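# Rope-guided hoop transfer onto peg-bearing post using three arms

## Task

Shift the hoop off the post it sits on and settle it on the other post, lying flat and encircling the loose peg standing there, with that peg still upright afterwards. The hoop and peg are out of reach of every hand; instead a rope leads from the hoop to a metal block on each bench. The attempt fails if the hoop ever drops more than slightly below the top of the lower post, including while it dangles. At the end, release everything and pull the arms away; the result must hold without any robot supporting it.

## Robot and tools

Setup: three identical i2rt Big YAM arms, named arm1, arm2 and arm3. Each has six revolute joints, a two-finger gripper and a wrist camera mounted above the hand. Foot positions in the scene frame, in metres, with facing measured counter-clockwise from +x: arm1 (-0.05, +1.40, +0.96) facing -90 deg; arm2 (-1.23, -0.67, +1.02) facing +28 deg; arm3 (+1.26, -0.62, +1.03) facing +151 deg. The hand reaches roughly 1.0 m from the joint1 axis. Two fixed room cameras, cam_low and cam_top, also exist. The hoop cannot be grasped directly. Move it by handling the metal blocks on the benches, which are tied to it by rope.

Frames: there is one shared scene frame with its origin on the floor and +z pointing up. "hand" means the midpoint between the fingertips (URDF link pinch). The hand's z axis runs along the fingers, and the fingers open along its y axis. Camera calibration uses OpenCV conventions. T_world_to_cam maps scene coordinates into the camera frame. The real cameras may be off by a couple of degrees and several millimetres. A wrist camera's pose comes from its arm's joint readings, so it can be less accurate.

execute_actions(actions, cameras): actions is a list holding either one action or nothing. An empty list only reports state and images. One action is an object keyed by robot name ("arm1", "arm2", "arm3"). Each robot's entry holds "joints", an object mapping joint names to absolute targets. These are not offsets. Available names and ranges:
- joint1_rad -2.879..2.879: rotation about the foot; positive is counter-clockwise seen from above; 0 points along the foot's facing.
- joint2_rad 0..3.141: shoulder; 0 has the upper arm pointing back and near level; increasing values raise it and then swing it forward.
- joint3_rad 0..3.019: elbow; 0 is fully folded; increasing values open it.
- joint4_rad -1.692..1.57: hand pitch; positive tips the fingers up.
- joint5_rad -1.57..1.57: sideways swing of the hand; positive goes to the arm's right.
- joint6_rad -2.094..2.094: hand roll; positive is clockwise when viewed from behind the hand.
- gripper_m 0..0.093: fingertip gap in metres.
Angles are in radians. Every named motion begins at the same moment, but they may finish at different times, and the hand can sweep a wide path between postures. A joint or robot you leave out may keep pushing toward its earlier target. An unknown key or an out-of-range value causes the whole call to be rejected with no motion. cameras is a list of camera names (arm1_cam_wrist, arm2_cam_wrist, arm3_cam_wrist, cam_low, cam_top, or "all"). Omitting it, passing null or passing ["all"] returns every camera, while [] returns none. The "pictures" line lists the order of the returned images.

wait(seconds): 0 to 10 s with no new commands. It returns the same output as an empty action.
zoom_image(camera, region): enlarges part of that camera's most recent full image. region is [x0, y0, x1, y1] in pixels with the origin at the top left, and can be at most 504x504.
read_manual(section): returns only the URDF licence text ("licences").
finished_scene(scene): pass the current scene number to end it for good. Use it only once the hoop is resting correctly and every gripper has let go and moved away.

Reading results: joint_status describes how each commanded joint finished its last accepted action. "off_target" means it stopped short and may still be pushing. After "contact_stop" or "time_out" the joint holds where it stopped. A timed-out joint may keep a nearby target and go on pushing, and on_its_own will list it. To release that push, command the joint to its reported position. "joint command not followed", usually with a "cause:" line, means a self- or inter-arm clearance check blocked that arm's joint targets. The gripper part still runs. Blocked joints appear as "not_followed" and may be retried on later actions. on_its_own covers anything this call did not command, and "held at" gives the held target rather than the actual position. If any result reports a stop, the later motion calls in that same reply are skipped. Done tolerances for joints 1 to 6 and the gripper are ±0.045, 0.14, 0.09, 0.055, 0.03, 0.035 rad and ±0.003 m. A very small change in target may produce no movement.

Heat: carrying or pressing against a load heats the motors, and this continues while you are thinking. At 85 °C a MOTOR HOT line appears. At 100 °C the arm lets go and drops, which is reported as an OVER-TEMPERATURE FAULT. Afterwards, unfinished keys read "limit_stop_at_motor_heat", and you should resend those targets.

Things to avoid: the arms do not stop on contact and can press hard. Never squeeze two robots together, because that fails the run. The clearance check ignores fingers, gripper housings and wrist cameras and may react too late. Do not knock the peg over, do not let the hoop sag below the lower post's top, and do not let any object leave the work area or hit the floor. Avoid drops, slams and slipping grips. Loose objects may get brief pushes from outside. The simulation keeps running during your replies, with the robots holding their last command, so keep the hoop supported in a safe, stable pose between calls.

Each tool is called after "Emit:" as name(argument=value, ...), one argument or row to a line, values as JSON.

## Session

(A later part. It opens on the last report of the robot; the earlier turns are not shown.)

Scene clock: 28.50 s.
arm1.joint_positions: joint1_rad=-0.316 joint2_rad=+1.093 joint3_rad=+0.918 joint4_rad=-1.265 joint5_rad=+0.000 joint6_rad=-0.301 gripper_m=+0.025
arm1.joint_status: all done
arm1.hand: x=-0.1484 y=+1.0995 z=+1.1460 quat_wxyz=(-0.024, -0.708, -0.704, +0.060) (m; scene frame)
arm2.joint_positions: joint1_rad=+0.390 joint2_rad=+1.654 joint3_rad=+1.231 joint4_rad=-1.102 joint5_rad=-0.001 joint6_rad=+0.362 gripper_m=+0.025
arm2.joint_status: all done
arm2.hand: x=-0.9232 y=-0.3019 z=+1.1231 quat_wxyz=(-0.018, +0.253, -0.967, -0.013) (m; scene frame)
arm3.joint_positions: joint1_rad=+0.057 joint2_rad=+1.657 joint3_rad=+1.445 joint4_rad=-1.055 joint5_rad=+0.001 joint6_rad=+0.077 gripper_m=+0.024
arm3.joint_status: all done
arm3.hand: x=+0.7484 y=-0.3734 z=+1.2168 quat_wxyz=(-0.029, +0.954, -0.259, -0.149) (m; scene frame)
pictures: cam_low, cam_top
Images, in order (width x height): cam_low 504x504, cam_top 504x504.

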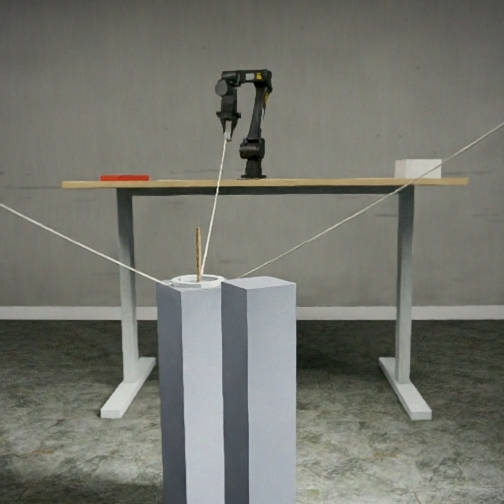

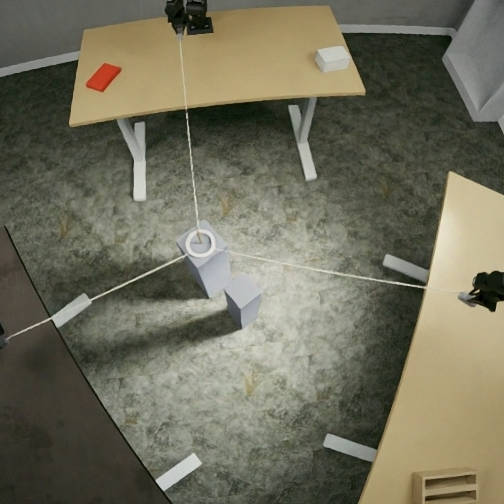

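Emit:
execute_actions(
  actions=[
    {"arm1":{"joints":{"joint1_rad":-0.2,"joint2_rad":1.935,"joint3_rad":1.51,"joint4_rad":-1.045,"joint6_rad":-0.2}},"arm2":{"joints":{"joint2_rad":2.08,"joint3_rad":1.53,"joint4_rad":-0.94}},"arm3":{"joints":{"joint1_rad":-0.16,"joint2_rad":2.075,"joint3_rad":1.51,"joint4_rad":-0.92,"joint6_rad":-0.2}}},
  ],
)

Scene clock: 30.50 s.
arm1.joint_positions: joint1_rad=-0.200 joint2_rad=+1.968 joint3_rad=+1.462 joint4_rad=-1.049 joint5_rad=+0.000 joint6_rad=-0.209 gripper_m=+0.025
arm1.joint_status: all done
arm1.hand: x=-0.1628 y=+0.8432 z=+0.9789 quat_wxyz=(+0.002, -0.701, -0.713, +0.008) (m; scene frame)
arm2.joint_positions: joint1_rad=+0.390 joint2_rad=+2.099 joint3_rad=+1.501 joint4_rad=-0.940 joint5_rad=-0.001 joint6_rad=+0.362 gripper_m=+0.025
arm2.joint_status: all done
arm2.hand: x=-0.8494 y=-0.2140 z=+0.9857 quat_wxyz=(-0.013, +0.252, -0.967, -0.010) (m; scene frame)
arm3.joint_positions: joint1_rad=-0.157 joint2_rad=+2.101 joint3_rad=+1.477 joint4_rad=-0.927 joint5_rad=+0.003 joint6_rad=-0.188 gripper_m=+0.024
arm3.joint_status: all done
arm3.hand: x=+0.7986 y=-0.2586 z=+0.9843 quat_wxyz=(-0.006, +0.971, -0.237, -0.010) (m; scene frame)
pictures: arm1_cam_wrist, arm2_cam_wrist, arm3_cam_wrist, cam_low, cam_top
camera_calibration (this result's frames):
arm1_cam_wrist: T_world_to_cam=[[-0.999658, -0.0206114, 0.0161176, -0.158216], [-0.00734388, 0.812263, 0.583245, -1.25318], [-0.0251132, 0.582927, -0.812137, 0.424875], [0, 0, 0, 1]] pos_world=[-0.156695, 0.766978, 1.07852]
arm2_cam_wrist: T_world_to_cam=[[0.480171, -0.877169, -0.00312821, 0.222389], [-0.721405, -0.396928, 0.567471, -1.25046], [-0.49901, -0.270227, -0.823387, 0.454331], [0, 0, 0, 1]] pos_world=[-0.782157, -0.178497, 1.08439]
arm3_cam_wrist: T_world_to_cam=[[0.439812, 0.898087, 0.00230676, -0.12318], [0.749675, -0.368544, 0.549693, -1.23172], [0.494523, -0.240033, -0.835363, 0.485664], [0, 0, 0, 1]] pos_world=[0.737391, -0.22674, 1.08306]
Images, in order (width x height): arm1_cam_wrist 504x504, arm2_cam_wrist 504x504, arm3_cam_wrist 504x504, cam_low 504x504, cam_top 504x504.

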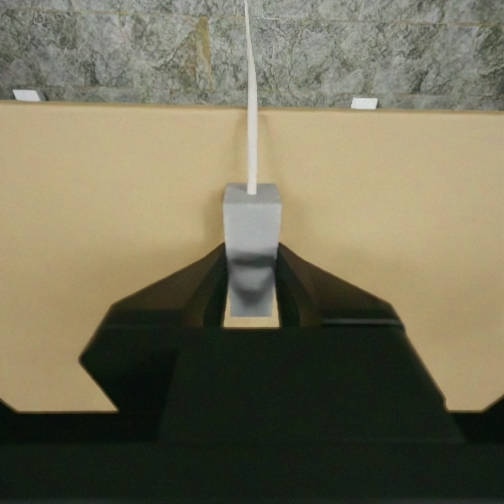

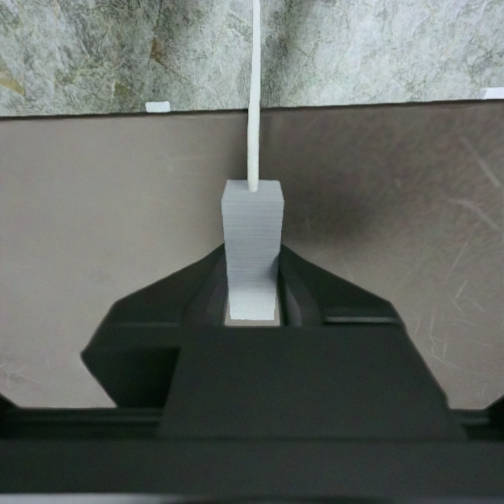

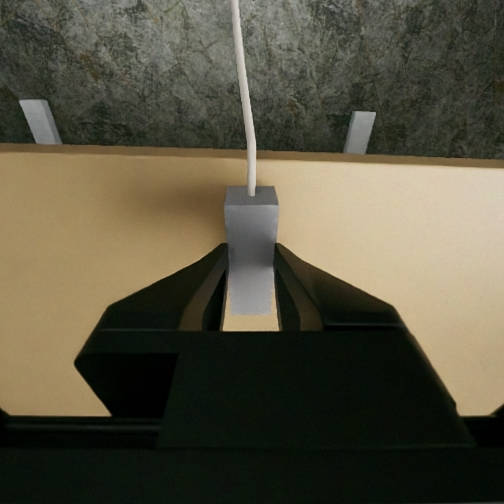

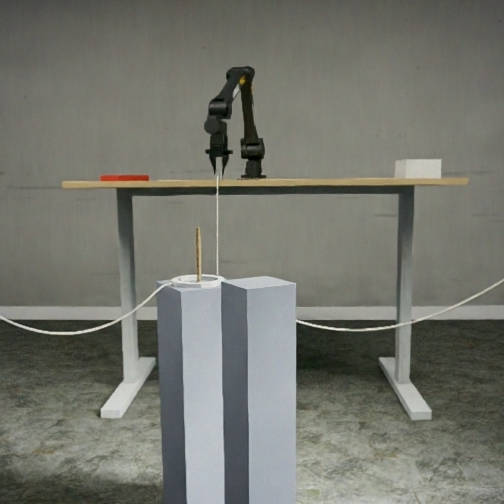

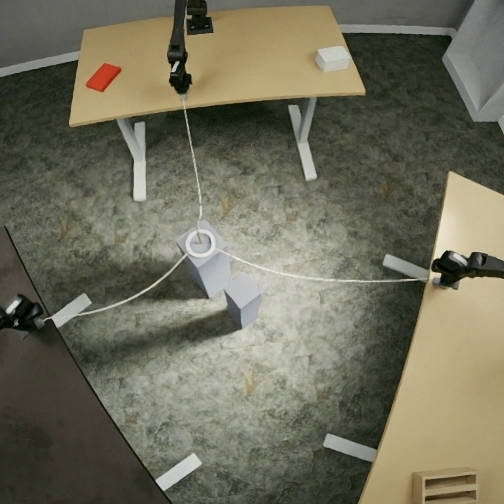

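Emit:
execute_actions(
  actions=[
    {"arm1":{"joints":{"gripper_m":0.07}},"arm2":{"joints":{"gripper_m":0.07}},"arm3":{"joints":{"gripper_m":0.07}}},
  ],
  cameras=[],
)

Emit:
execute_actions(
  actions=[
    {"arm1":{"joints":{"joint2_rad":1.65}},"arm2":{"joints":{"joint2_rad":1.78}},"arm3":{"joints":{"joint2_rad":1.78}}},
  ],
  cameras=["cam_low","cam_top"],
)

Emit:
finished_scene(
  scene=1,
)

Scene clock: 31.57 s.
arm1.joint_positions: joint1_rad=-0.200 joint2_rad=+1.966 joint3_rad=+1.462 joint4_rad=-1.049 joint5_rad=+0.000 joint6_rad=-0.209 gripper_m=+0.070
arm1.joint_status: all done
arm1.hand: x=-0.1629 y=+0.8430 z=+0.9801 quat_wxyz=(+0.001, -0.701, -0.713, +0.009) (m; scene frame)
arm2.joint_positions: joint1_rad=+0.390 joint2_rad=+2.092 joint3_rad=+1.501 joint4_rad=-0.940 joint5_rad=-0.001 joint6_rad=+0.363 gripper_m=+0.070
arm2.joint_status: all done
arm2.hand: x=-0.8486 y=-0.2130 z=+0.9901 quat_wxyz=(-0.016, +0.252, -0.967, -0.012) (m; scene frame)
arm3.joint_positions: joint1_rad=-0.157 joint2_rad=+2.100 joint3_rad=+1.477 joint4_rad=-0.927 joint5_rad=+0.003 joint6_rad=-0.188 gripper_m=+0.070
arm3.joint_status: all done
arm3.hand: x=+0.7986 y=-0.2586 z=+0.9845 quat_wxyz=(-0.006, +0.972, -0.237, -0.010) (m; scene frame)
pictures: none
No camera images: the call's "cameras" was empty. Leave "cameras" out to get every camera's image.

Scene clock: 32.93 s.
arm1.joint_positions: joint1_rad=-0.200 joint2_rad=+1.647 joint3_rad=+1.484 joint4_rad=-1.049 joint5_rad=+0.000 joint6_rad=-0.209 gripper_m=+0.070
arm1.joint_status: all done
arm1.hand: x=-0.1632 y=+0.8295 z=+1.1669 quat_wxyz=(-0.092, -0.689, -0.703, +0.150) (m; scene frame)
arm2.joint_positions: joint1_rad=+0.390 joint2_rad=+1.774 joint3_rad=+1.514 joint4_rad=-0.940 joint5_rad=-0.001 joint6_rad=+0.363 gripper_m=+0.070
arm2.joint_status: all done
arm2.hand: x=-0.8316 y=-0.1927 z=+1.1832 quat_wxyz=(-0.150, +0.248, -0.951, -0.107) (m; scene frame)
arm3.joint_positions: joint1_rad=-0.157 joint2_rad=+1.761 joint3_rad=+1.479 joint4_rad=-0.927 joint5_rad=+0.003 joint6_rad=-0.188 gripper_m=+0.070
arm3.joint_status: all done
arm3.hand: x=+0.7779 y=-0.2423 z=+1.1832 quat_wxyz=(-0.076, +0.955, -0.233, -0.164) (m; scene frame)
pictures: cam_low, cam_top
Images, in order (width x height): cam_low 504x504, cam_top 504x504.

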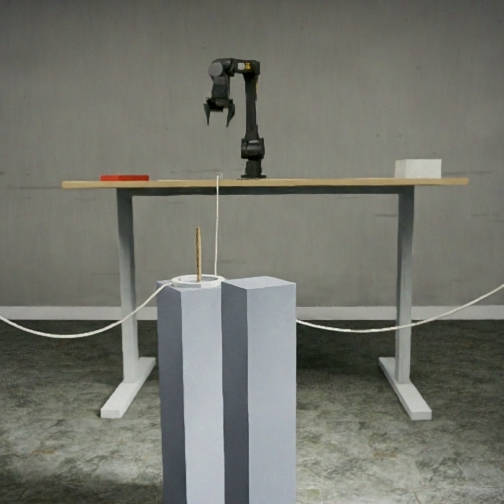

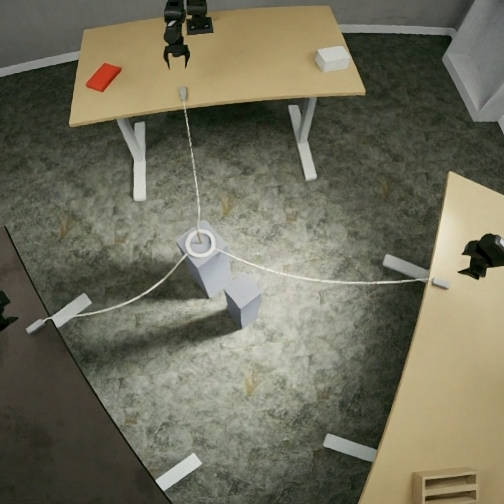

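The scene is finished: the task was done.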